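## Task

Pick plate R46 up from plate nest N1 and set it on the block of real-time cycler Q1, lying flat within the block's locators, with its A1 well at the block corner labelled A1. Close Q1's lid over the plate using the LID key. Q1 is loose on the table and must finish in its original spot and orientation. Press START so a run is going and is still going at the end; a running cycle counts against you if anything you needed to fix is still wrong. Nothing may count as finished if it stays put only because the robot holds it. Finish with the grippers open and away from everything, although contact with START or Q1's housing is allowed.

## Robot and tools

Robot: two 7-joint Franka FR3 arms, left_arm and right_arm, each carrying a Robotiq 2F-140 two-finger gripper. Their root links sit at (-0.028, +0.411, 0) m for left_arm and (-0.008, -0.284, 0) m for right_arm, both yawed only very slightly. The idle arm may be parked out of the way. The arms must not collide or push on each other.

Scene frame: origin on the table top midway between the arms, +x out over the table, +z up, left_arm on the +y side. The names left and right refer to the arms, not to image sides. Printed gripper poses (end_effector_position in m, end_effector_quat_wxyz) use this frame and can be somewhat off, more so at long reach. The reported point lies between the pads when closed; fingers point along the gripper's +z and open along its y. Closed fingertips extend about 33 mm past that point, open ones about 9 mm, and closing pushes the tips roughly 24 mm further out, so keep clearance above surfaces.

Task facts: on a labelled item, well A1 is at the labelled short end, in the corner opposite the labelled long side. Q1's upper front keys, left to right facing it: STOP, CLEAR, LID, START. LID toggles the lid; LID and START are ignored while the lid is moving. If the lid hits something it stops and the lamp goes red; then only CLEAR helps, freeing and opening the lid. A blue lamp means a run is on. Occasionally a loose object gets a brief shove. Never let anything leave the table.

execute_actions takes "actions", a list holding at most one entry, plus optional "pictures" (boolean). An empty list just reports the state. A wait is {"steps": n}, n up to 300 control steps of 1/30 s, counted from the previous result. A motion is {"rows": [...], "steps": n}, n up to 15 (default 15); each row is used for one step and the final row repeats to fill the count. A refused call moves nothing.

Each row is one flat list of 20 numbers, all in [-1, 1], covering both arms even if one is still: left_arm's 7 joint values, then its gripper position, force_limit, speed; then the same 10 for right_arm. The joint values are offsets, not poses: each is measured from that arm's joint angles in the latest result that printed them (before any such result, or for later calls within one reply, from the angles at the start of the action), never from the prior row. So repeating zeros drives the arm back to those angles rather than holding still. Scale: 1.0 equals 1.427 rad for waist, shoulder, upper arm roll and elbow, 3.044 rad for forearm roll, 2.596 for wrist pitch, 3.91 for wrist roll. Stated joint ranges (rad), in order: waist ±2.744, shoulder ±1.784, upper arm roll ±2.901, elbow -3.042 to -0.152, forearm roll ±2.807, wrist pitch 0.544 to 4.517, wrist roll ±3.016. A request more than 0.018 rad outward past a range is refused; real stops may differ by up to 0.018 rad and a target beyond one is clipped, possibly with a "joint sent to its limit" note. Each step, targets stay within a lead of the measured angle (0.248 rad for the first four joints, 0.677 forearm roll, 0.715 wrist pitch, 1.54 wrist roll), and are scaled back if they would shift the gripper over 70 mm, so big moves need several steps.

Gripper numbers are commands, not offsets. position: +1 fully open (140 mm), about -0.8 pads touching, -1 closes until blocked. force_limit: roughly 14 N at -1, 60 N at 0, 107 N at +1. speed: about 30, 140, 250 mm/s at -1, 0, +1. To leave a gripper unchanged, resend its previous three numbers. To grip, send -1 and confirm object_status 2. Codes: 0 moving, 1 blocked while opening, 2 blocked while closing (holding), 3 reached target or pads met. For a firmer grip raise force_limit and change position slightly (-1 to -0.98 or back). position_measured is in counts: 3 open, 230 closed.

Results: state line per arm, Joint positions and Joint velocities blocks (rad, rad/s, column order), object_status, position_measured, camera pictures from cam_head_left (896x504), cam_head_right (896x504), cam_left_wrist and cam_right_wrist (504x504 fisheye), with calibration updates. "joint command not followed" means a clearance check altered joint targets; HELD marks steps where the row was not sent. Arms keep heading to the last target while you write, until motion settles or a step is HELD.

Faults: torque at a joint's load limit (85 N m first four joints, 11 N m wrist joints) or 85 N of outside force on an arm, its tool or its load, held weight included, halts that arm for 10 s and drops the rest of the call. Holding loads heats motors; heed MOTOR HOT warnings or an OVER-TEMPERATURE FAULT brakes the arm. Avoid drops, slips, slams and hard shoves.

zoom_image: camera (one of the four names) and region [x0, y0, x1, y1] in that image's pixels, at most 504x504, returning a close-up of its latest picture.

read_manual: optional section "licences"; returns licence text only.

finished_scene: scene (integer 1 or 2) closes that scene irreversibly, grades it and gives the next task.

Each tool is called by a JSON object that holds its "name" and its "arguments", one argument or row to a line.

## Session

{"name": "execute_actions", "arguments": {
  "actions": []
}}

Scene clock: 0.00 s of 10800.00 s.
left_arm: end_effector_position=(+0.5001, +0.5915, +0.1686) position_measured=3 object_status=3 end_effector_quat_wxyz=(-0.320, -0.337, +0.621, -0.632) | right_arm: end_effector_position=(+0.4685, +0.3342, +0.3137) position_measured=3 object_status=3 end_effector_quat_wxyz=(+0.153, +0.650, +0.422, +0.613)
Joint positions: left_arm=[ 0.846  1.121 -0.113 -1.103 -0.945  1.003  1.399] | right_arm=[ 1.132  0.253 -0.028 -2.01  -1.942  2.285 -0.067]
Joint velocities: left_arm=[-0.001 -0.     0.001 -0.    -0.001  0.    -0.001] | right_arm=[ 0.001  0.     0.001  0.001  0.001 -0.    -0.001]
camera_calibration (this result's frames):
cam_left_wrist: T_world_to_cam=[[-0.749447, -0.0545842, -0.659811, 0.519966], [0.618557, 0.297585, -0.727207, -0.344376], [0.236044, -0.953134, -0.189261, 0.670163], [0, 0, 0, 1]] pos_world=[0.444515, 0.769618, 0.219483]
cam_right_wrist: T_world_to_cam=[[0.386079, -0.567764, 0.72704, -0.217093], [-0.190895, -0.820262, -0.539193, 0.544705], [0.902498, 0.0693826, -0.425069, -0.126438], [0, 0, 0, 1]] pos_world=[0.301907, 0.332316, 0.397792]

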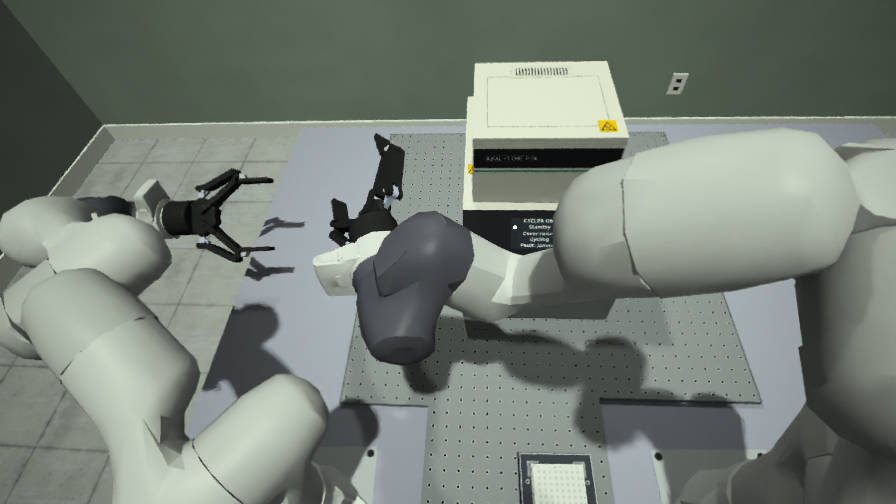

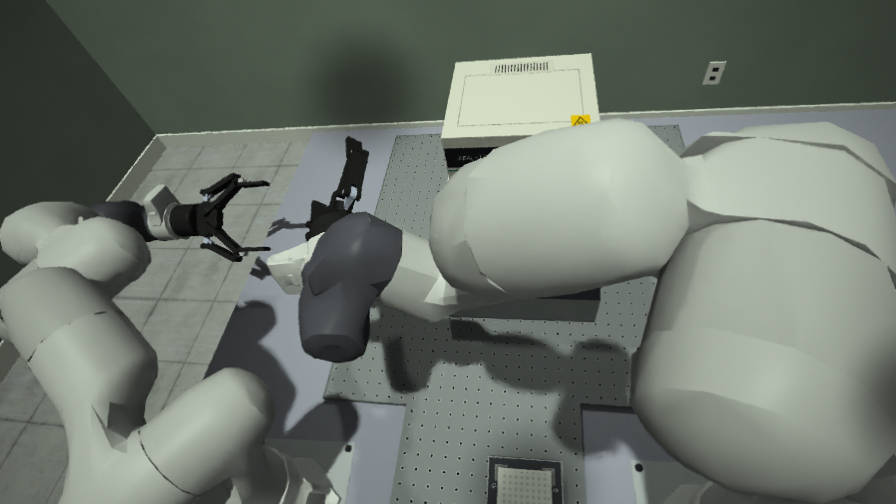

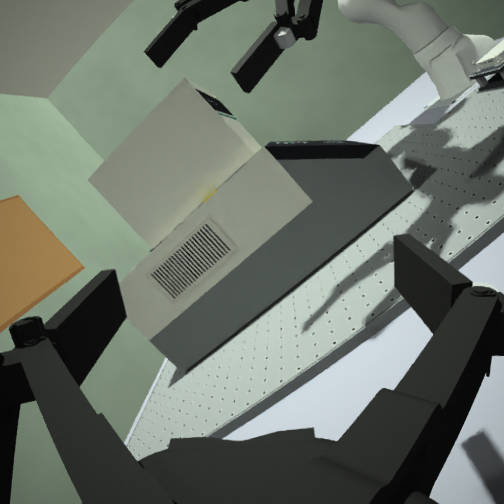

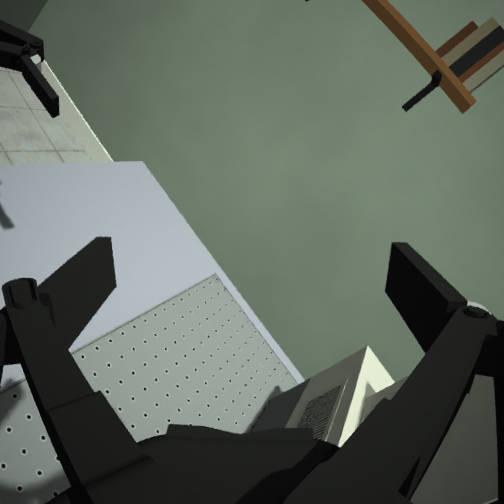

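{"name": "zoom_image", "arguments": {
  "camera": "cam_head_left",
  "region": [440, 40, 700, 340]
}}

{"name": "zoom_image", "arguments": {
  "camera": "cam_head_left",
  "region": [500, 440, 620, 504]
}}

{"name": "zoom_image", "arguments": {
  "camera": "cam_head_right",
  "region": [470, 440, 590, 504]
}}

Region (440, 40, 700, 340) of cam_head_left's 896x504 image, scaled by 1.680, with more detail than that image has; it fills the left 437 columns of this view, and the rest is white.

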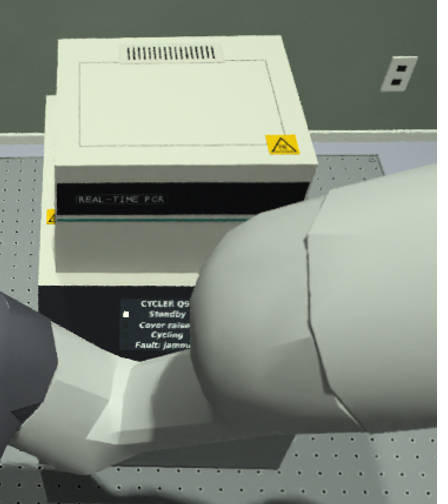

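Region (500, 440, 620, 504) of cam_head_left's 896x504 image, scaled by 4.200, with more detail than that image has; it fills the top 269 rows of this view, and the rest is white.

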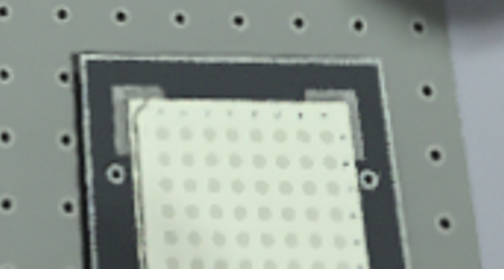

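Region (470, 440, 590, 504) of cam_head_right's 896x504 image, scaled by 4.200, with more detail than that image has; it fills the top 269 rows of this view, and the rest is white.

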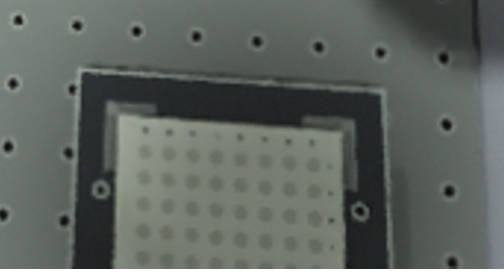

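{"name": "execute_actions", "arguments": {
  "actions": [
    {"rows": [
[0,-0.0057,0.0004,-0.0049,0.002,0.0032,-0.0025,0.49,-0.6,-0.3, 0,-0.0035,0.0002,-0.0023,0.0041,-0.0013,-0.0031,-1,0,0.3],
[0,-0.0136,0.0009,-0.0116,0.0045,0.007,-0.0053,0.49,-0.6,-0.3, 0,-0.0082,0.0005,-0.0055,0.0093,-0.0028,-0.0066,-1,0,0.3],
[0,-0.0234,0.0015,-0.02,0.0075,0.0114,-0.0084,0.49,-0.6,-0.3, 0,-0.0141,0.0008,-0.0095,0.0155,-0.0046,-0.0105,-1,0,0.3],
[0,-0.0353,0.0023,-0.0301,0.0111,0.0164,-0.0118,0.49,-0.6,-0.3, 0,-0.0212,0.0012,-0.0142,0.0227,-0.0066,-0.0147,-1,0,0.3],
[0,-0.0491,0.0031,-0.0419,0.0151,0.022,-0.0155,0.49,-0.6,-0.3, 0,-0.0293,0.0017,-0.0197,0.031,-0.0088,-0.0192,-1,0,0.3],
[0,-0.0649,0.0042,-0.0554,0.0196,0.0282,-0.0194,0.49,-0.6,-0.3, 0,-0.0386,0.0023,-0.0259,0.0402,-0.0112,-0.0241,-1,0,0.3],
[0,-0.0825,0.0053,-0.0705,0.0245,0.0349,-0.0236,0.49,-0.6,-0.3, 0,-0.0488,0.0029,-0.0328,0.0503,-0.0138,-0.0293,-1,0,0.3],
[0,-0.102,0.0065,-0.0871,0.0299,0.0421,-0.0281,0.49,-0.6,-0.3, 0,-0.0598,0.0035,-0.0403,0.0614,-0.0165,-0.0347,-1,0,0.3],
[0,-0.1232,0.0079,-0.1052,0.0357,0.0498,-0.0329,0.49,-0.6,-0.3, 0,-0.0717,0.0042,-0.0483,0.0734,-0.0193,-0.0404,-1,0,0.3],
[0,-0.1461,0.0094,-0.1247,0.0419,0.058,-0.0379,0.49,-0.6,-0.3, 0,-0.0843,0.005,-0.0567,0.0861,-0.0223,-0.0464,-1,0,0.3],
[0,-0.1705,0.0109,-0.1456,0.0485,0.0666,-0.0431,0.49,-0.6,-0.3, 0,-0.0976,0.0058,-0.0656,0.0997,-0.0254,-0.0525,-1,0,0.3],
[0,-0.1965,0.0126,-0.1678,0.0555,0.0757,-0.0485,0.49,-0.6,-0.3, 0,-0.1113,0.0066,-0.0749,0.114,-0.0285,-0.0589,-1,0,0.3],
[0,-0.2239,0.0144,-0.1911,0.0628,0.0851,-0.0542,0.49,-0.6,-0.3, 0,-0.1255,0.0074,-0.0844,0.129,-0.0316,-0.0655,-1,0,0.3],
[0,-0.2526,0.0162,-0.2157,0.0704,0.0949,-0.0601,0.49,-0.6,-0.3, 0,-0.1399,0.0083,-0.0942,0.1446,-0.0348,-0.0722,-1,0,0.3],
[0,-0.2826,0.0181,-0.2413,0.0783,0.1049,-0.0662,0.49,-0.6,-0.3, 0,-0.1546,0.0091,-0.104,0.1609,-0.038,-0.0791,-1,0,0.3]], "steps": 15}
  ],
  "pictures": false
}}

{"name": "execute_actions", "arguments": {
  "actions": [
    {"rows": [
[-0.0041,-0.093,0.006,-0.0794,0.031,0.0481,-0.0393,0.49,-0.6,-0.3, 0,-0.0463,0.0027,-0.0311,0.0637,-0.016,-0.0457,-1,0,0.3],
[-0.0096,-0.1252,0.008,-0.1069,0.0394,0.0587,-0.0457,0.49,-0.6,-0.3, 0,-0.061,0.0036,-0.041,0.0809,-0.0191,-0.0528,-1,0,0.3],
[-0.0166,-0.1582,0.0101,-0.1351,0.048,0.0695,-0.0523,0.49,-0.6,-0.3, 0,-0.0756,0.0045,-0.0509,0.0986,-0.0221,-0.0599,-1,0,0.3],
[-0.0251,-0.1921,0.0123,-0.164,0.0567,0.0805,-0.0591,0.49,-0.6,-0.3, 0,-0.09,0.0053,-0.0605,0.1166,-0.025,-0.0671,-1,0,0.3],
[-0.035,-0.2267,0.0145,-0.1935,0.0656,0.0916,-0.066,0.49,-0.6,-0.3, 0,-0.104,0.0061,-0.0699,0.1349,-0.0278,-0.0743,-1,0,0.3],
[-0.0463,-0.2618,0.0168,-0.2235,0.0747,0.1029,-0.0731,0.49,-0.6,-0.3, 0,-0.1175,0.0069,-0.079,0.1535,-0.0304,-0.0815,-1,0,0.3],
[-0.059,-0.2974,0.0191,-0.2539,0.0838,0.1142,-0.0802,0.49,-0.6,-0.3, 0,-0.1305,0.0077,-0.0878,0.1722,-0.0329,-0.0886,-1,0,0.3],
[-0.0731,-0.3333,0.0214,-0.2845,0.093,0.1255,-0.0875,0.49,-0.6,-0.3, 0,-0.1428,0.0084,-0.096,0.1911,-0.0352,-0.0957,-1,0,0.3],
[-0.0885,-0.3695,0.0237,-0.3154,0.1022,0.1368,-0.0949,0.49,-0.6,-0.3, 0,-0.1543,0.0091,-0.1038,0.21,-0.0372,-0.1028,-1,0,0.3],
[-0.1053,-0.4057,0.026,-0.3463,0.1113,0.148,-0.1023,0.49,-0.6,-0.3, -0.0039,-0.165,0.0097,-0.111,0.2289,-0.0391,-0.1097,-1,0,0.3],
[-0.1234,-0.4419,0.0283,-0.3772,0.1205,0.1592,-0.1098,0.49,-0.6,-0.3, -0.0091,-0.1747,0.0103,-0.1176,0.2476,-0.0408,-0.1165,-1,0,0.3],
[-0.1427,-0.4779,0.0306,-0.408,0.1296,0.1702,-0.1174,0.49,-0.6,-0.3, -0.0157,-0.1835,0.0108,-0.1235,0.2663,-0.0422,-0.1231,-1,0,0.3],
[-0.1632,-0.5137,0.0329,-0.4385,0.1385,0.1811,-0.125,0.49,-0.6,-0.3, -0.0236,-0.1912,0.0113,-0.1286,0.2847,-0.0433,-0.1296,-1,0,0.3],
[-0.185,-0.5491,0.0352,-0.4688,0.1474,0.1917,-0.1327,0.49,-0.6,-0.3, -0.0328,-0.1978,0.0117,-0.1331,0.3029,-0.0442,-0.1359,-1,0,0.3],
[-0.2079,-0.584,0.0374,-0.4985,0.1561,0.2021,-0.1403,0.49,-0.6,-0.3, -0.043,-0.2031,0.012,-0.1367,0.3208,-0.0448,-0.142,-1,0,0.3]], "steps": 15}
  ],
  "pictures": false
}}

{"name": "execute_actions", "arguments": {
  "actions": [
    {"rows": [
[-0.0708,-0.1139,0.0073,-0.0972,0.0378,0.0587,-0.061,0.49,-0.6,-0.3, -0.0296,-0.0205,0.002,-0.0138,0.0778,-0.007,-0.0556,-1,0,0.3],
[-0.0959,-0.1474,0.0094,-0.1258,0.0461,0.0685,-0.0686,0.49,-0.6,-0.3, -0.0419,-0.0233,0.0023,-0.0156,0.0948,-0.007,-0.0612,-1,0,0.3],
[-0.122,-0.18,0.0115,-0.1537,0.0541,0.078,-0.0763,0.49,-0.6,-0.3, -0.0552,-0.0237,0.0023,-0.016,0.1113,-0.0068,-0.0665,-1,0,0.3],
[-0.1491,-0.2117,0.0136,-0.1807,0.0619,0.0871,-0.0838,0.49,-0.6,-0.3, -0.0693,-0.0237,0.0023,-0.016,0.1272,-0.0066,-0.0716,-1,0,0.3],
[-0.1771,-0.2422,0.0155,-0.2068,0.0693,0.0958,-0.0914,0.49,-0.6,-0.3, -0.084,-0.0237,0.0023,-0.016,0.1425,-0.006,-0.0763,-1,0,0.3],
[-0.2061,-0.2716,0.0174,-0.2319,0.0765,0.1041,-0.0988,0.49,-0.6,-0.3, -0.0994,-0.0237,0.0023,-0.016,0.1572,-0.006,-0.0806,-1,0,0.3],
[-0.2358,-0.2997,0.0192,-0.2559,0.0832,0.1119,-0.1062,0.49,-0.6,-0.3, -0.1152,-0.0237,0.0023,-0.016,0.1711,-0.006,-0.0847,-1,0,0.3],
[-0.2664,-0.3265,0.0209,-0.2787,0.0896,0.1192,-0.1135,0.49,-0.6,-0.3, -0.1313,-0.0237,0.0023,-0.016,0.1842,-0.006,-0.0884,-1,0,0.3],
[-0.2976,-0.3518,0.0225,-0.3003,0.0956,0.126,-0.1206,0.49,-0.6,-0.3, -0.1477,-0.0237,0.0023,-0.016,0.1966,-0.006,-0.0917,-1,0,0.3],
[-0.3296,-0.3755,0.0241,-0.3205,0.1012,0.1323,-0.1277,0.49,-0.6,-0.3, -0.1642,-0.0237,0.0023,-0.016,0.2081,-0.006,-0.0947,-1,0,0.3],
[-0.3622,-0.3975,0.0255,-0.3394,0.1064,0.138,-0.1346,0.49,-0.6,-0.3, -0.1806,-0.0237,0.0023,-0.016,0.2187,-0.006,-0.0972,-1,0,0.3],
[-0.3953,-0.4179,0.0268,-0.3568,0.1111,0.1431,-0.1414,0.49,-0.6,-0.3, -0.1969,-0.0237,0.0023,-0.016,0.2283,-0.006,-0.0994,-1,0,0.3],
[-0.4289,-0.4365,0.028,-0.3726,0.1153,0.1477,-0.1481,0.49,-0.6,-0.3, -0.2129,-0.0237,0.0023,-0.016,0.2371,-0.006,-0.1012,-1,0,0.3],
[-0.463,-0.4533,0.0291,-0.387,0.1191,0.1516,-0.1545,0.49,-0.6,-0.3, -0.2286,-0.0237,0.0023,-0.016,0.2448,-0.006,-0.1025,-1,0,0.3],
[-0.4975,-0.4682,0.03,-0.3996,0.1224,0.1549,-0.1608,0.49,-0.6,-0.3, -0.2436,-0.0237,0.0023,-0.016,0.2515,-0.006,-0.1035,-1,0,0.3]], "steps": 15}
  ],
  "pictures": false
}}

{"name": "execute_actions", "arguments": {
  "actions": [
    {"rows": [
[-0.1104,-0.0533,0.0034,-0.0455,0.0177,0.0273,-0.0595,0.49,-0.6,-0.3, -0.0496,0,0,0,0.0363,0,-0.0258,-1,0,0.3],
[-0.1455,-0.0643,0.0041,-0.0549,0.0199,0.0293,-0.0654,0.49,-0.6,-0.3, -0.0634,0,0,0,0.0409,0,-0.0259,-1,0,0.3],
[-0.1807,-0.0732,0.0047,-0.0625,0.0216,0.0307,-0.0711,0.49,-0.6,-0.3, -0.0762,0,0,0,0.0444,0,-0.0256,-1,0,0.3],
[-0.2161,-0.08,0.0051,-0.0683,0.0228,0.0314,-0.0765,0.49,-0.6,-0.3, -0.0882,0,0,0,0.0469,0,-0.0249,-1,0,0.3],
[-0.2516,-0.0828,0.0054,-0.0717,0.0235,0.0315,-0.0818,0.49,-0.6,-0.3, -0.0991,0,0,0,0.0483,0,-0.0237,-1,0,0.3],
[-0.2871,-0.0828,0.006,-0.0717,0.0236,0.0309,-0.0868,0.49,-0.6,-0.3, -0.1088,0,0,0,0.0485,0,-0.0222,-1,0,0.3],
[-0.3226,-0.0828,0.006,-0.0717,0.0232,0.0297,-0.0916,0.49,-0.6,-0.3, -0.1174,0,0,0,0.0477,0,-0.0202,-1,0,0.3],
[-0.3579,-0.0828,0.006,-0.0717,0.0223,0.0278,-0.0961,0.49,-0.6,-0.3, -0.1247,0,0,0,0.0458,0,-0.0179,-1,0,0.3],
[-0.3931,-0.0828,0.006,-0.0717,0.0213,0.0252,-0.1003,0.49,-0.6,-0.3, -0.1307,0,0,0,0.0435,0,-0.016,-1,0,0.3],
[-0.428,-0.0828,0.006,-0.0717,0.0213,0.0252,-0.1043,0.49,-0.6,-0.3, -0.1354,0,0,0,0.0435,0,-0.016,-1,0,0.3],
[-0.4626,-0.0828,0.006,-0.0717,0.0213,0.0252,-0.108,0.49,-0.6,-0.3, -0.1384,0,0,0,0.0435,0,-0.016,-1,0,0.3],
[-0.497,-0.0828,0.006,-0.0717,0.0213,0.0252,-0.1114,0.49,-0.6,-0.3, -0.1384,0,0,0,0.0435,0,-0.016,-1,0,0.3],
[-0.5308,-0.0828,0.006,-0.0717,0.0213,0.0252,-0.1146,0.49,-0.6,-0.3, -0.1384,0,0,0,0.0435,0,-0.016,-1,0,0.3],
[-0.5642,-0.0828,0.006,-0.0717,0.0213,0.0252,-0.1174,0.49,-0.6,-0.3, -0.1384,0,0,0,0.0435,0,-0.016,-1,0,0.3],
[-0.5971,-0.0828,0.006,-0.0717,0.0213,0.0252,-0.1199,0.49,-0.6,-0.3, -0.1384,0,0,0,0.0435,0,-0.016,-1,0,0.3]], "steps": 15}
  ],
  "pictures": false
}}

{"name": "execute_actions", "arguments": {
  "actions": [
    {"rows": [
[-0.1079,0.0039,0,0,0,0.0037,-0.0352,0.49,-0.6,-0.3, 0,0,0,0,0,0,0,-1,0,0.3],
[-0.1395,0.0092,0,0,0,0.0082,-0.0371,0.49,-0.6,-0.3, 0,0,0,0,0,0,0,-1,0,0.3],
[-0.1705,0.0157,0,0,0,0.0133,-0.0387,0.49,-0.6,-0.3, 0,0,0,0,0,0,0,-1,0,0.3],
[-0.2006,0.0236,0,0,0,0.019,-0.04,0.49,-0.6,-0.3, 0,0,0,0,0,0,0,-1,0,0.3],
[-0.23,0.0326,0,0,0,0.0253,-0.041,0.49,-0.6,-0.3, 0,0,0,0,0,0,0,-1,0,0.3],
[-0.2585,0.0426,0,0,0,0.032,-0.0417,0.49,-0.6,-0.3, 0,0,0,0,0,0,0,-1,0,0.3],
[-0.2861,0.0536,0,0,0,0.0391,-0.042,0.49,-0.6,-0.3, 0,0,0,0,0,0,0,-1,0,0.3],
[-0.3127,0.0654,0,0,0,0.0465,-0.042,0.49,-0.6,-0.3, 0,0,0,0,0,0,0,-1,0,0.3],
[-0.3384,0.0779,0,0,0,0.0542,-0.0417,0.49,-0.6,-0.3, 0,0,0,0,0,0,0,-1,0,0.3],
[-0.3629,0.091,0,0,0,0.0621,-0.0411,0.49,-0.6,-0.3, 0,0,0,0,0,0,0,-1,0,0.3],
[-0.3864,0.1045,0,0,0,0.07,-0.0401,0.49,-0.6,-0.3, 0,0,0,0,0,0,0,-1,0,0.3],
[-0.4088,0.1183,0,0,0,0.0779,-0.0389,0.49,-0.6,-0.3, 0,0,0,0,0,0,0,-1,0,0.3],
[-0.4299,0.1322,0,0,0,0.0856,-0.0373,0.49,-0.6,-0.3, 0,0,0,0,0,0,0,-1,0,0.3],
[-0.4499,0.1461,0,0,0,0.0932,-0.0354,0.49,-0.6,-0.3, 0,0,0,0,0,0,0,-1,0,0.3],
[-0.4686,0.1598,0,0,0,0.1006,-0.0336,0.49,-0.6,-0.3, 0,0,0,0,0,0,0,-1,0,0.3]], "steps": 15}
  ],
  "pictures": false
}}

{"name": "execute_actions", "arguments": {
  "actions": [
    {"rows": [
[-0.0642,0.0438,0,0,0,0.0392,0,0.49,-0.6,-0.3, 0,0,0,0,0,0,0,-1,0,0.3],
[-0.0803,0.0567,0,0,0,0.0457,0,0.49,-0.6,-0.3, 0,0,0,0,0,0,0,-1,0,0.3],
[-0.0951,0.0689,0,0,0,0.0518,0,0.49,-0.6,-0.3, 0,0,0,0,0,0,0,-1,0,0.3],
[-0.1085,0.0804,0,0,0,0.0572,0,0.49,-0.6,-0.3, 0,0,0,0,0,0,0,-1,0,0.3],
[-0.1205,0.091,0,0,0,0.0621,0,0.49,-0.6,-0.3, 0,0,0,0,0,0,0,-1,0,0.3],
[-0.1312,0.1006,0,0,0,0.0662,0,0.49,-0.6,-0.3, 0,0,0,0,0,0,0,-1,0,0.3],
[-0.1404,0.1092,0,0,0,0.0697,0,0.49,-0.6,-0.3, 0,0,0,0,0,0,0,-1,0,0.3],
[-0.1481,0.1165,0,0,0,0.0723,0,0.49,-0.6,-0.3, 0,0,0,0,0,0,0,-1,0,0.3],
[-0.1544,0.1225,0,0,0,0.0742,0,0.49,-0.6,-0.3, 0,0,0,0,0,0,0,-1,0,0.3],
[-0.1592,0.1272,0,0,0,0.0753,0,0.49,-0.6,-0.3, 0,0,0,0,0,0,0,-1,0,0.3],
[-0.162,0.13,0,0,0,0.0755,0,0.49,-0.6,-0.3, 0,0,0,0,0,0,0,-1,0,0.3],
[-0.162,0.13,0,0,0,0.075,0,0.49,-0.6,-0.3, 0,0,0,0,0,0,0,-1,0,0.3],
[-0.162,0.13,0,0,0,0.0736,0,0.49,-0.6,-0.3, 0,0,0,0,0,0,0,-1,0,0.3],
[-0.162,0.13,0,0,0,0.0713,0,0.49,-0.6,-0.3, 0,0,0,0,0,0,0,-1,0,0.3],
[-0.162,0.13,0,0,0,0.0695,0,0.49,-0.6,-0.3, 0,0,0,0,0,0,0,-1,0,0.3]], "steps": 15}
  ],
  "pictures": false
}}

{"name": "execute_actions", "arguments": {
  "actions": [
    {"steps": 8}
  ]
}}

Scene clock: 120.50 s of 10800.00 s.
left_arm: end_effector_position=(+0.4726, +0.6002, +0.1888) position_measured=67 object_status=0 end_effector_quat_wxyz=(-0.325, -0.445, +0.662, -0.508) | right_arm: end_effector_position=(+0.4558, +0.2511, +0.3282) position_measured=133 object_status=0 end_effector_quat_wxyz=(+0.174, +0.741, +0.351, +0.545)
Joint positions: left_arm=[ 0.846  0.806 -0.094 -1.377 -0.777  1.174  1.278] | right_arm=[ 1.132  0.076 -0.019 -2.128 -1.591  2.224 -0.214]
Joint velocities: left_arm=[-0.    -1.132  0.072 -0.874  0.58   0.558 -0.446] | right_arm=[-0.    -0.586  0.033 -0.369  1.16  -0.203 -0.522]
Steps of this call (steps 1 to 90: nothing new was sent; then 117.00 s passed at rest; steps 91 to 105: all 15 steps of this action). Readings (joint positions | what the end effector reports):
91: left_arm=[0.846 1.120 -0.113 -1.104 -0.945 1.003 1.398] | right_arm=[1.132 0.252 -0.028 -2.011 -1.940 2.285 -0.068] | left_arm position_measured=3 object_status=0 | right_arm position_measured=3 object_status=0
92: left_arm=[0.846 1.117 -0.113 -1.109 -0.943 1.006 1.396] | right_arm=[1.132 0.250 -0.028 -2.012 -1.935 2.285 -0.070] | left_arm position_measured=8 object_status=0 | right_arm position_measured=11 object_status=0
94: left_arm=[0.846 1.102 -0.112 -1.126 -0.933 1.015 1.390] | right_arm=[1.132 0.241 -0.028 -2.020 -1.914 2.282 -0.078] | left_arm position_measured=20 object_status=0 | right_arm position_measured=30 object_status=0
98: left_arm=[0.846 1.033 -0.108 -1.189 -0.896 1.054 1.364] | right_arm=[1.132 0.200 -0.026 -2.048 -1.836 2.268 -0.110] | left_arm position_measured=43 object_status=0 | right_arm position_measured=67 object_status=0
105: the state above

Scene clock: 121.00 s of 10800.00 s.
left_arm: end_effector_position=(+0.3842, +0.5505, +0.2298) position_measured=67 object_status=3 end_effector_quat_wxyz=(-0.245, -0.584, +0.750, -0.191) | right_arm: end_effector_position=(+0.3598, +0.1172, +0.2712) position_measured=233 object_status=0 end_effector_quat_wxyz=(+0.150, +0.910, +0.252, +0.293)
Joint positions: left_arm=[ 0.613  0.078 -0.048 -1.994 -0.392  1.568  0.958] | right_arm=[ 1.099 -0.192 -0.002 -2.306 -0.795  2.132 -0.551]
Joint velocities: left_arm=[-0.826 -1.459  0.008 -1.188  0.74   0.725 -0.747] | right_arm=[-0.315 -0.298 -0.001 -0.199  1.518 -0.121 -0.705]
Steps of this call (steps 1 to 15: all 15 steps of this action). Readings (joint positions | what the end effector reports):
1: left_arm=[0.845 0.764 -0.091 -1.413 -0.756 1.196 1.262] | right_arm=[1.132 0.056 -0.019 -2.142 -1.546 2.218 -0.232] | left_arm position_measured=67 object_status=0 | right_arm position_measured=142 object_status=0
2: left_arm=[0.843 0.721 -0.088 -1.450 -0.733 1.219 1.246] | right_arm=[1.132 0.035 -0.018 -2.156 -1.499 2.211 -0.251] | left_arm position_measured=67 object_status=0 | right_arm position_measured=152 object_status=0
4: left_arm=[0.833 0.631 -0.080 -1.527 -0.686 1.267 1.210] | right_arm=[1.132 -0.007 -0.016 -2.183 -1.400 2.197 -0.291] | left_arm position_measured=67 object_status=3 | right_arm position_measured=170 object_status=0
8: left_arm=[0.783 0.437 -0.066 -1.692 -0.582 1.373 1.128] | right_arm=[1.132 -0.087 -0.012 -2.236 -1.187 2.169 -0.381] | left_arm position_measured=67 object_status=3 | right_arm position_measured=208 object_status=0
15: the state above

Scene clock: 121.50 s of 10800.00 s.
left_arm: end_effector_position=(+0.3294, +0.4068, +0.2465) position_measured=67 object_status=3 end_effector_quat_wxyz=(-0.049, -0.510, +0.859, -0.008) | right_arm: end_effector_position=(+0.3354, +0.0499, +0.2202) position_measured=233 object_status=3 end_effector_quat_wxyz=(+0.032, +0.995, +0.079, +0.044)
Joint positions: left_arm=[ 0.004 -0.537 -0.012 -2.515 -0.069  1.898  0.564] | right_arm=[ 0.8   -0.223  0.001 -2.326 -0.125  2.121 -0.835]
Joint velocities: left_arm=[-1.326 -0.738 -0.016 -0.62   0.372  0.39  -0.76 ] | right_arm=[-0.63  -0.    -0.04   0.001  0.787 -0.004 -0.382]
Steps of this call (steps 1 to 15: all 15 steps of this action). Readings (joint positions | what the end effector reports):
1: left_arm=[0.581 0.026 -0.045 -2.038 -0.366 1.594 0.934] | right_arm=[1.086 -0.201 -0.001 -2.312 -0.739 2.129 -0.573] | left_arm position_measured=67 object_status=3 | right_arm position_measured=233 object_status=3
2: left_arm=[0.548 -0.026 -0.042 -2.081 -0.340 1.621 0.909] | right_arm=[1.072 -0.209 -0.001 -2.316 -0.685 2.127 -0.595] | left_arm position_measured=67 object_status=3 | right_arm position_measured=233 object_status=3
4: left_arm=[0.476 -0.125 -0.037 -2.163 -0.289 1.672 0.858] | right_arm=[1.040 -0.219 0.001 -2.321 -0.578 2.125 -0.638] | left_arm position_measured=67 object_status=3 | right_arm position_measured=233 object_status=3
8: left_arm=[0.319 -0.304 -0.027 -2.314 -0.195 1.768 0.752] | right_arm=[0.960 -0.223 0.002 -2.325 -0.384 2.123 -0.720] | left_arm position_measured=67 object_status=3 | right_arm position_measured=233 object_status=3
15: the state above

Scene clock: 122.00 s of 10800.00 s.
left_arm: end_effector_position=(+0.2354, +0.1846, +0.2453) position_measured=67 object_status=3 end_effector_quat_wxyz=(-0.003, -0.308, +0.952, -0.001) | right_arm: end_effector_position=(+0.3760, -0.0007, +0.2187) position_measured=233 object_status=3 end_effector_quat_wxyz=(-0.007, +1.000, -0.025, +0.006)
Joint positions: left_arm=[-0.746 -0.653 -0.004 -2.615 -0.009  1.96   0.246] | right_arm=[ 0.605 -0.223 -0.001 -2.326  0.004  2.121 -0.889]
Joint velocities: left_arm=[-1.34   0.001 -0.061 -0.002  0.     0.004 -0.487] | right_arm=[-0.025  0.     0.     0.     0.009  0.    -0.015]
Steps of this call (steps 1 to 15: all 15 steps of this action). Readings (joint positions | what the end effector reports):
1: left_arm=[-0.046 -0.562 -0.010 -2.535 -0.057 1.910 0.540] | right_arm=[0.777 -0.223 0.001 -2.326 -0.099 2.121 -0.845] | left_arm position_measured=67 object_status=3 | right_arm position_measured=233 object_status=3
2: left_arm=[-0.096 -0.584 -0.009 -2.554 -0.047 1.921 0.517] | right_arm=[0.756 -0.223 0.001 -2.326 -0.076 2.121 -0.854] | left_arm position_measured=67 object_status=3 | right_arm position_measured=233 object_status=3
4: left_arm=[-0.198 -0.620 -0.008 -2.583 -0.030 1.939 0.470] | right_arm=[0.715 -0.223 0.001 -2.326 -0.038 2.121 -0.869] | left_arm position_measured=67 object_status=3 | right_arm position_measured=233 object_status=3
8: left_arm=[-0.400 -0.649 -0.005 -2.608 -0.012 1.957 0.381] | right_arm=[0.650 -0.223 -0.000 -2.326 -0.001 2.121 -0.884] | left_arm position_measured=67 object_status=3 | right_arm position_measured=233 object_status=3
15: the state above

Scene clock: 122.50 s of 10800.00 s.
left_arm: end_effector_position=(+0.0691, +0.0409, +0.1930) position_measured=67 object_status=3 end_effector_quat_wxyz=(-0.004, -0.070, +0.998, +0.005) | right_arm: end_effector_position=(+0.3761, -0.0007, +0.2187) position_measured=233 object_status=3 end_effector_quat_wxyz=(-0.007, +1.000, -0.025, +0.006)
Joint positions: left_arm=[-1.351 -0.467 -0.004 -2.614 -0.009  2.134  0.128] | right_arm=[ 0.605 -0.223 -0.001 -2.326  0.004  2.121 -0.889]
Joint velocities: left_arm=[-0.83   0.576 -0.039  0.    -0.001  0.504 -0.029] | right_arm=[-0.001 -0.001  0.     0.     0.001  0.    -0.001]
Steps of this call (steps 1 to 15: all 15 steps of this action). Readings (joint positions | what the end effector reports):
1: left_arm=[-0.795 -0.652 -0.003 -2.615 -0.009 1.961 0.232] | right_arm=[0.605 -0.223 -0.001 -2.326 0.004 2.121 -0.889] | left_arm position_measured=67 object_status=3 | right_arm position_measured=233 object_status=3
2: left_arm=[-0.843 -0.650 -0.004 -2.614 -0.009 1.964 0.219] | right_arm=[0.605 -0.223 -0.001 -2.326 0.004 2.121 -0.889] | left_arm position_measured=67 object_status=3 | right_arm position_measured=233 object_status=3
4: left_arm=[-0.936 -0.639 -0.004 -2.614 -0.009 1.976 0.195] | right_arm=[0.605 -0.223 -0.001 -2.326 0.004 2.121 -0.889] | left_arm position_measured=67 object_status=3 | right_arm position_measured=233 object_status=3
8: left_arm=[-1.107 -0.593 -0.004 -2.614 -0.009 2.018 0.157] | right_arm=[0.605 -0.223 -0.001 -2.326 0.004 2.121 -0.889] | left_arm position_measured=67 object_status=3 | right_arm position_measured=233 object_status=3
15: the state above

Scene clock: 123.00 s of 10800.00 s.
left_arm: end_effector_position=(-0.0163, +0.0051, +0.1345) position_measured=67 object_status=3 end_effector_quat_wxyz=(-0.004, +0.044, +0.999, +0.012) | right_arm: end_effector_position=(+0.3761, -0.0007, +0.2187) position_measured=233 object_status=3 end_effector_quat_wxyz=(-0.007, +1.000, -0.025, +0.006)
Joint positions: left_arm=[-1.579 -0.284 -0.006 -2.614 -0.009  2.304  0.128] | right_arm=[ 0.605 -0.223 -0.001 -2.326  0.004  2.121 -0.889]
Joint velocities: left_arm=[-0.032  0.02  -0.    -0.     0.001  0.038 -0.   ] | right_arm=[ 0.    -0.     0.    -0.     0.     0.001  0.001]
Steps of this call (steps 1 to 15: all 15 steps of this action). Readings (joint positions | what the end effector reports):
1: left_arm=[-1.380 -0.448 -0.004 -2.613 -0.009 2.152 0.128] | right_arm=[0.605 -0.223 -0.001 -2.326 0.004 2.121 -0.889] | left_arm position_measured=67 object_status=3 | right_arm position_measured=233 object_status=3
2: left_arm=[-1.408 -0.428 -0.004 -2.613 -0.009 2.169 0.128] | right_arm=[0.605 -0.223 -0.001 -2.326 0.004 2.121 -0.889] | left_arm position_measured=67 object_status=3 | right_arm position_measured=233 object_status=3
4: left_arm=[-1.457 -0.391 -0.005 -2.613 -0.009 2.203 0.128] | right_arm=[0.605 -0.223 -0.001 -2.326 0.004 2.121 -0.889] | left_arm position_measured=67 object_status=3 | right_arm position_measured=233 object_status=3
8: left_arm=[-1.531 -0.328 -0.006 -2.613 -0.009 2.260 0.128] | right_arm=[0.605 -0.223 -0.001 -2.326 0.004 2.121 -0.889] | left_arm position_measured=67 object_status=3 | right_arm position_measured=233 object_status=3
15: the state above

Scene clock: 123.27 s of 10800.00 s.
left_arm: end_effector_position=(-0.0169, +0.0035, +0.1348) position_measured=67 object_status=3 end_effector_quat_wxyz=(-0.003, +0.045, +0.999, +0.010) | right_arm: end_effector_position=(+0.3761, -0.0007, +0.2187) position_measured=233 object_status=3 end_effector_quat_wxyz=(-0.007, +1.000, -0.025, +0.006)
Joint positions: left_arm=[-1.581 -0.284 -0.006 -2.614 -0.009  2.309  0.128] | right_arm=[ 0.605 -0.223 -0.001 -2.326  0.004  2.121 -0.889]
Joint velocities: left_arm=[-0.     0.     0.    -0.     0.     0.008  0.   ] | right_arm=[ 0.001 -0.     0.    -0.001  0.001  0.    -0.001]
Steps of this call (steps 1 to 8: the robot went on to your last target). Readings (joint positions | what the end effector reports):
1: left_arm=[-1.579 -0.284 -0.006 -2.614 -0.009 2.305 0.128] | right_arm=[0.605 -0.223 -0.001 -2.326 0.004 2.121 -0.889] | left_arm position_measured=67 object_status=3 | right_arm position_measured=233 object_status=3
2: left_arm=[-1.580 -0.284 -0.006 -2.614 -0.009 2.306 0.128] | right_arm=[0.605 -0.223 -0.001 -2.326 0.004 2.121 -0.889] | left_arm position_measured=67 object_status=3 | right_arm position_measured=233 object_status=3
4: left_arm=[-1.580 -0.284 -0.006 -2.614 -0.009 2.308 0.128] | right_arm=[0.605 -0.223 -0.001 -2.326 0.004 2.121 -0.889] | left_arm position_measured=67 object_status=3 | right_arm position_measured=233 object_status=3
8: the state above
camera_calibration (this result's frames):
cam_left_wrist: T_world_to_cam=[[0.204913, 0.978696, -0.0128171, 0.00339945], [0.942499, -0.193768, 0.272305, -0.00169407], [0.264021, -0.0678791, -0.962126, 0.326867], [0, 0, 0, 1]] pos_world=[-0.0853995, 0.0185321, 0.314991]
cam_right_wrist: T_world_to_cam=[[-0.0237426, -0.998743, -0.0441382, 0.0199663], [-0.948218, 0.00850977, 0.317505, 0.299188], [-0.31673, 0.049391, -0.947229, 0.512478], [0, 0, 0, 1]] pos_world=[0.446487, -0.00791659, 0.391321]

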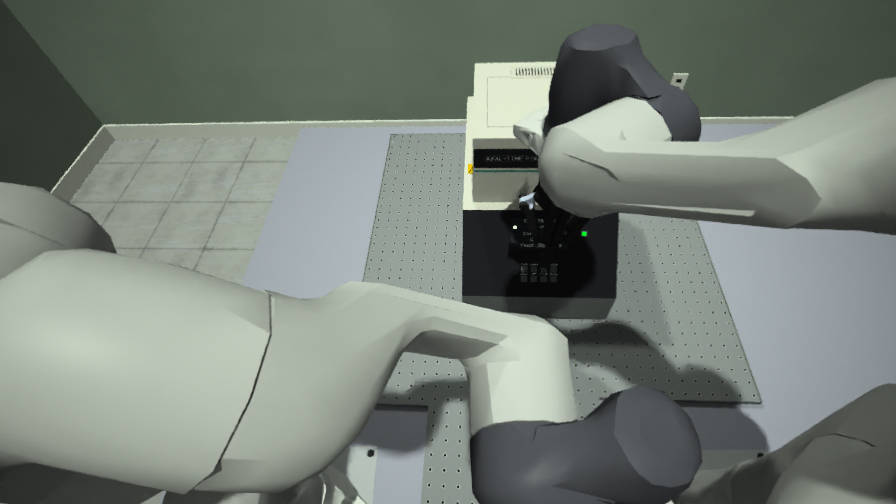

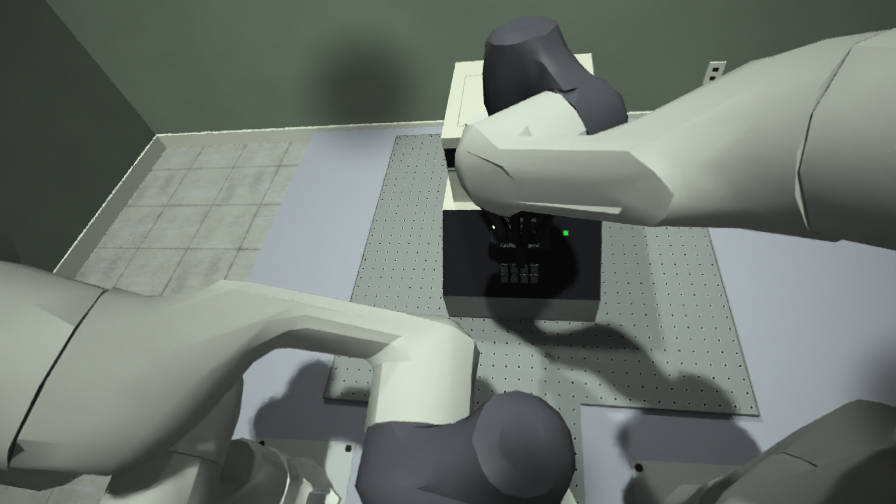

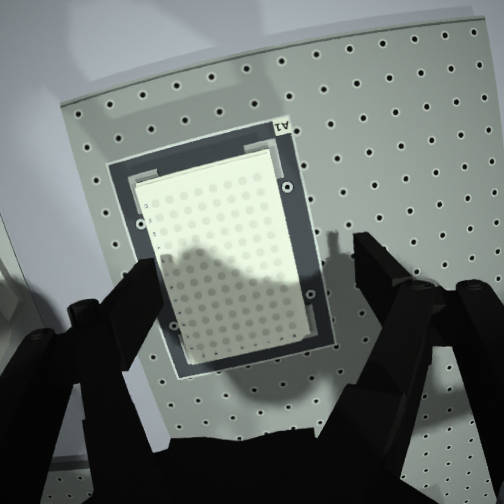

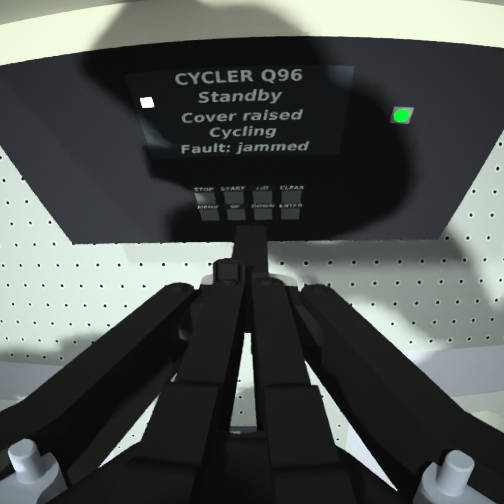

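{"name": "zoom_image", "arguments": {
  "camera": "cam_right_wrist",
  "region": [180, 170, 320, 250]
}}

{"name": "zoom_image", "arguments": {
  "camera": "cam_left_wrist",
  "region": [100, 110, 350, 390]
}}

Region (180, 170, 320, 250) of cam_right_wrist's 504x504 image, scaled by 3.600, with more detail than that image has; it fills the top 288 rows of this view, and the rest is white.

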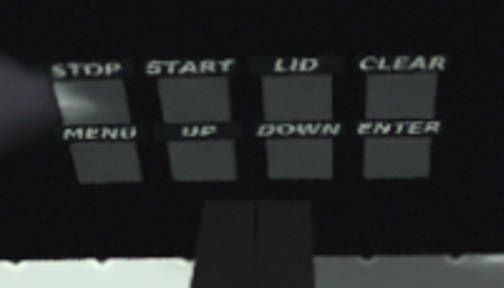

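Region (100, 110, 350, 390) of cam_left_wrist's 504x504 image, scaled by 1.800, with more detail than that image has; it fills the left 450 columns of this view, and the rest is white.

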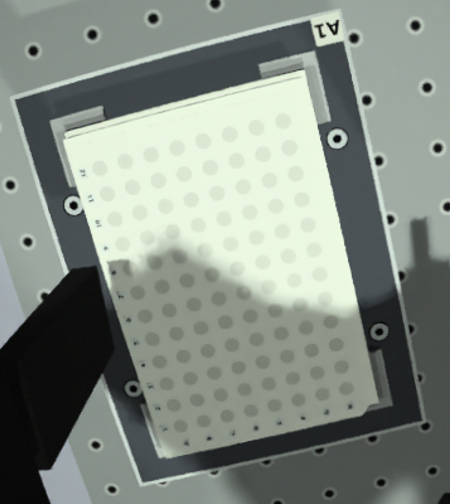

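{"name": "zoom_image", "arguments": {
  "camera": "cam_left_wrist",
  "region": [125, 135, 295, 235]
}}

{"name": "zoom_image", "arguments": {
  "camera": "cam_left_wrist",
  "region": [160, 280, 330, 380]
}}

Region (125, 135, 295, 235) of cam_left_wrist's 504x504 image, scaled by 2.965, with more detail than that image has; it fills the top 296 rows of this view, and the rest is white.

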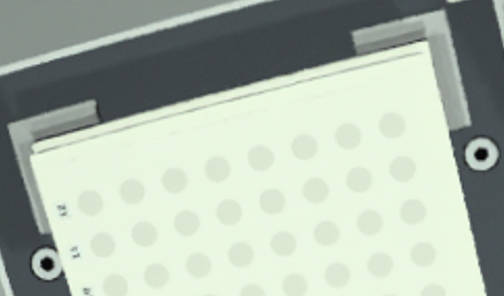

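Region (160, 280, 330, 380) of cam_left_wrist's 504x504 image, scaled by 2.965, with more detail than that image has; it fills the top 296 rows of this view, and the rest is white.

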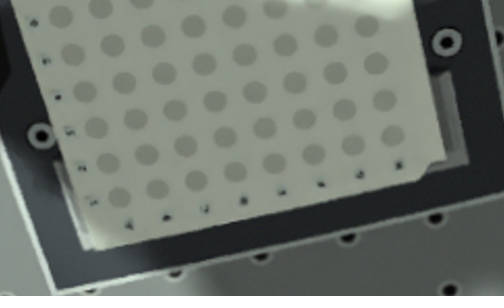

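{"name": "zoom_image", "arguments": {
  "camera": "cam_left_wrist",
  "region": [125, 240, 185, 285]
}}

{"name": "zoom_image", "arguments": {
  "camera": "cam_left_wrist",
  "region": [335, 215, 395, 260]
}}

{"name": "zoom_image", "arguments": {
  "camera": "cam_right_wrist",
  "region": [220, 185, 290, 240]
}}

Region (125, 240, 185, 285) of cam_left_wrist's 504x504 image, scaled by 8.400, with more detail than that image has; it fills the top 378 rows of this view, and the rest is white.

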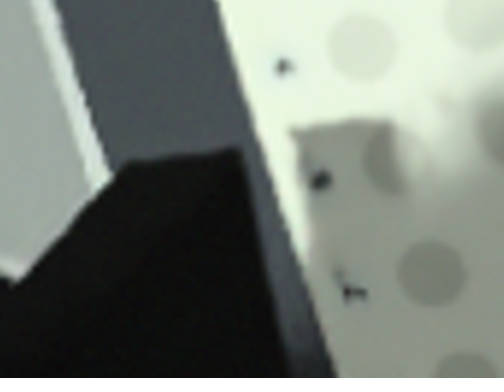

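Region (335, 215, 395, 260) of cam_left_wrist's 504x504 image, scaled by 8.400, with more detail than that image has; it fills the top 378 rows of this view, and the rest is white.

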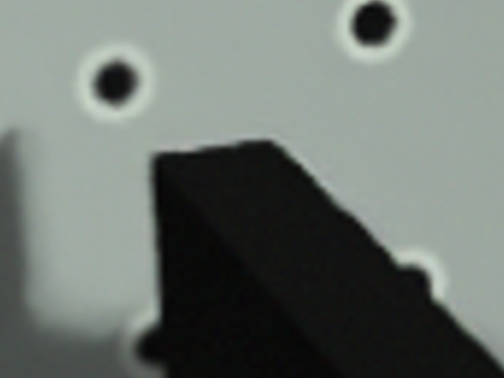

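Region (220, 185, 290, 240) of cam_right_wrist's 504x504 image, scaled by 7.200, with more detail than that image has; it fills the top 396 rows of this view, and the rest is white.

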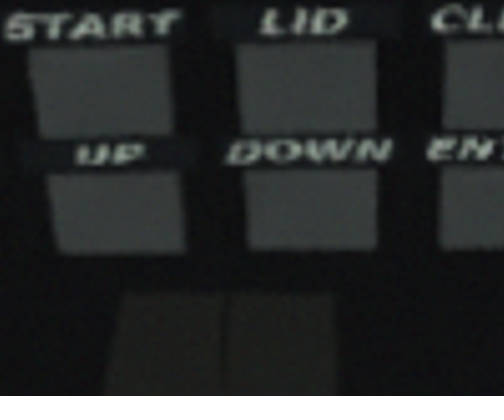

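{"name": "zoom_image", "arguments": {
  "camera": "cam_left_wrist",
  "region": [125, 165, 175, 215]
}}

{"name": "zoom_image", "arguments": {
  "camera": "cam_left_wrist",
  "region": [240, 135, 290, 185]
}}

{"name": "zoom_image", "arguments": {
  "camera": "cam_left_wrist",
  "region": [170, 325, 220, 375]
}}

{"name": "zoom_image", "arguments": {
  "camera": "cam_left_wrist",
  "region": [280, 300, 330, 350]
}}

Region (125, 165, 175, 215) of cam_left_wrist's 504x504 image, scaled by 10.080, with more detail than that image has.

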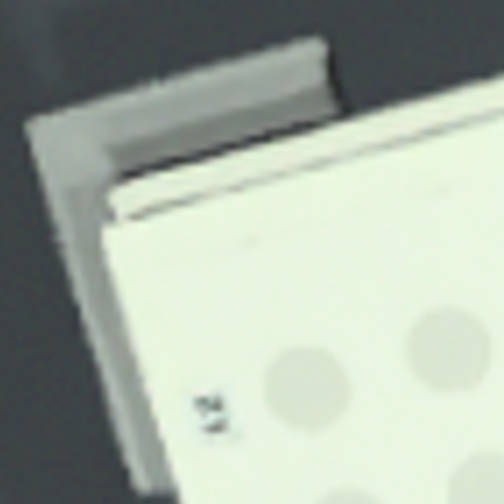

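Region (240, 135, 290, 185) of cam_left_wrist's 504x504 image, scaled by 10.080, with more detail than that image has.

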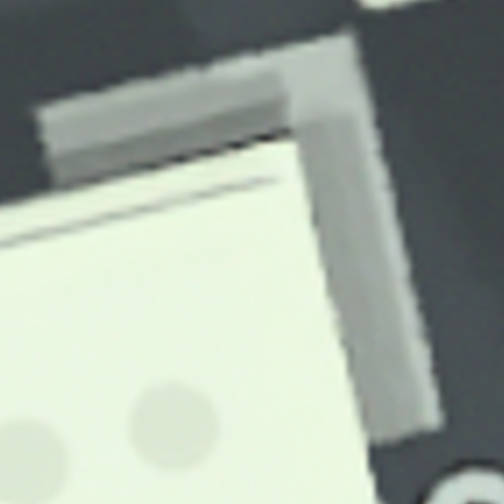

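Region (170, 325, 220, 375) of cam_left_wrist's 504x504 image, scaled by 10.080, with more detail than that image has.

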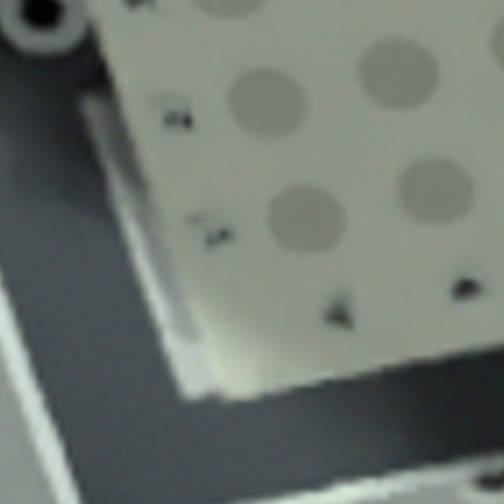

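Region (280, 300, 330, 350) of cam_left_wrist's 504x504 image, scaled by 10.080, with more detail than that image has.

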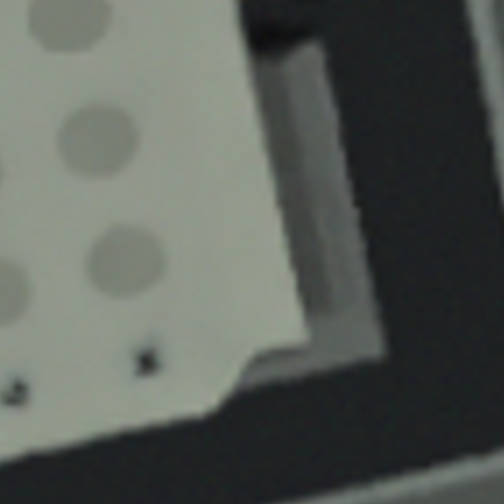

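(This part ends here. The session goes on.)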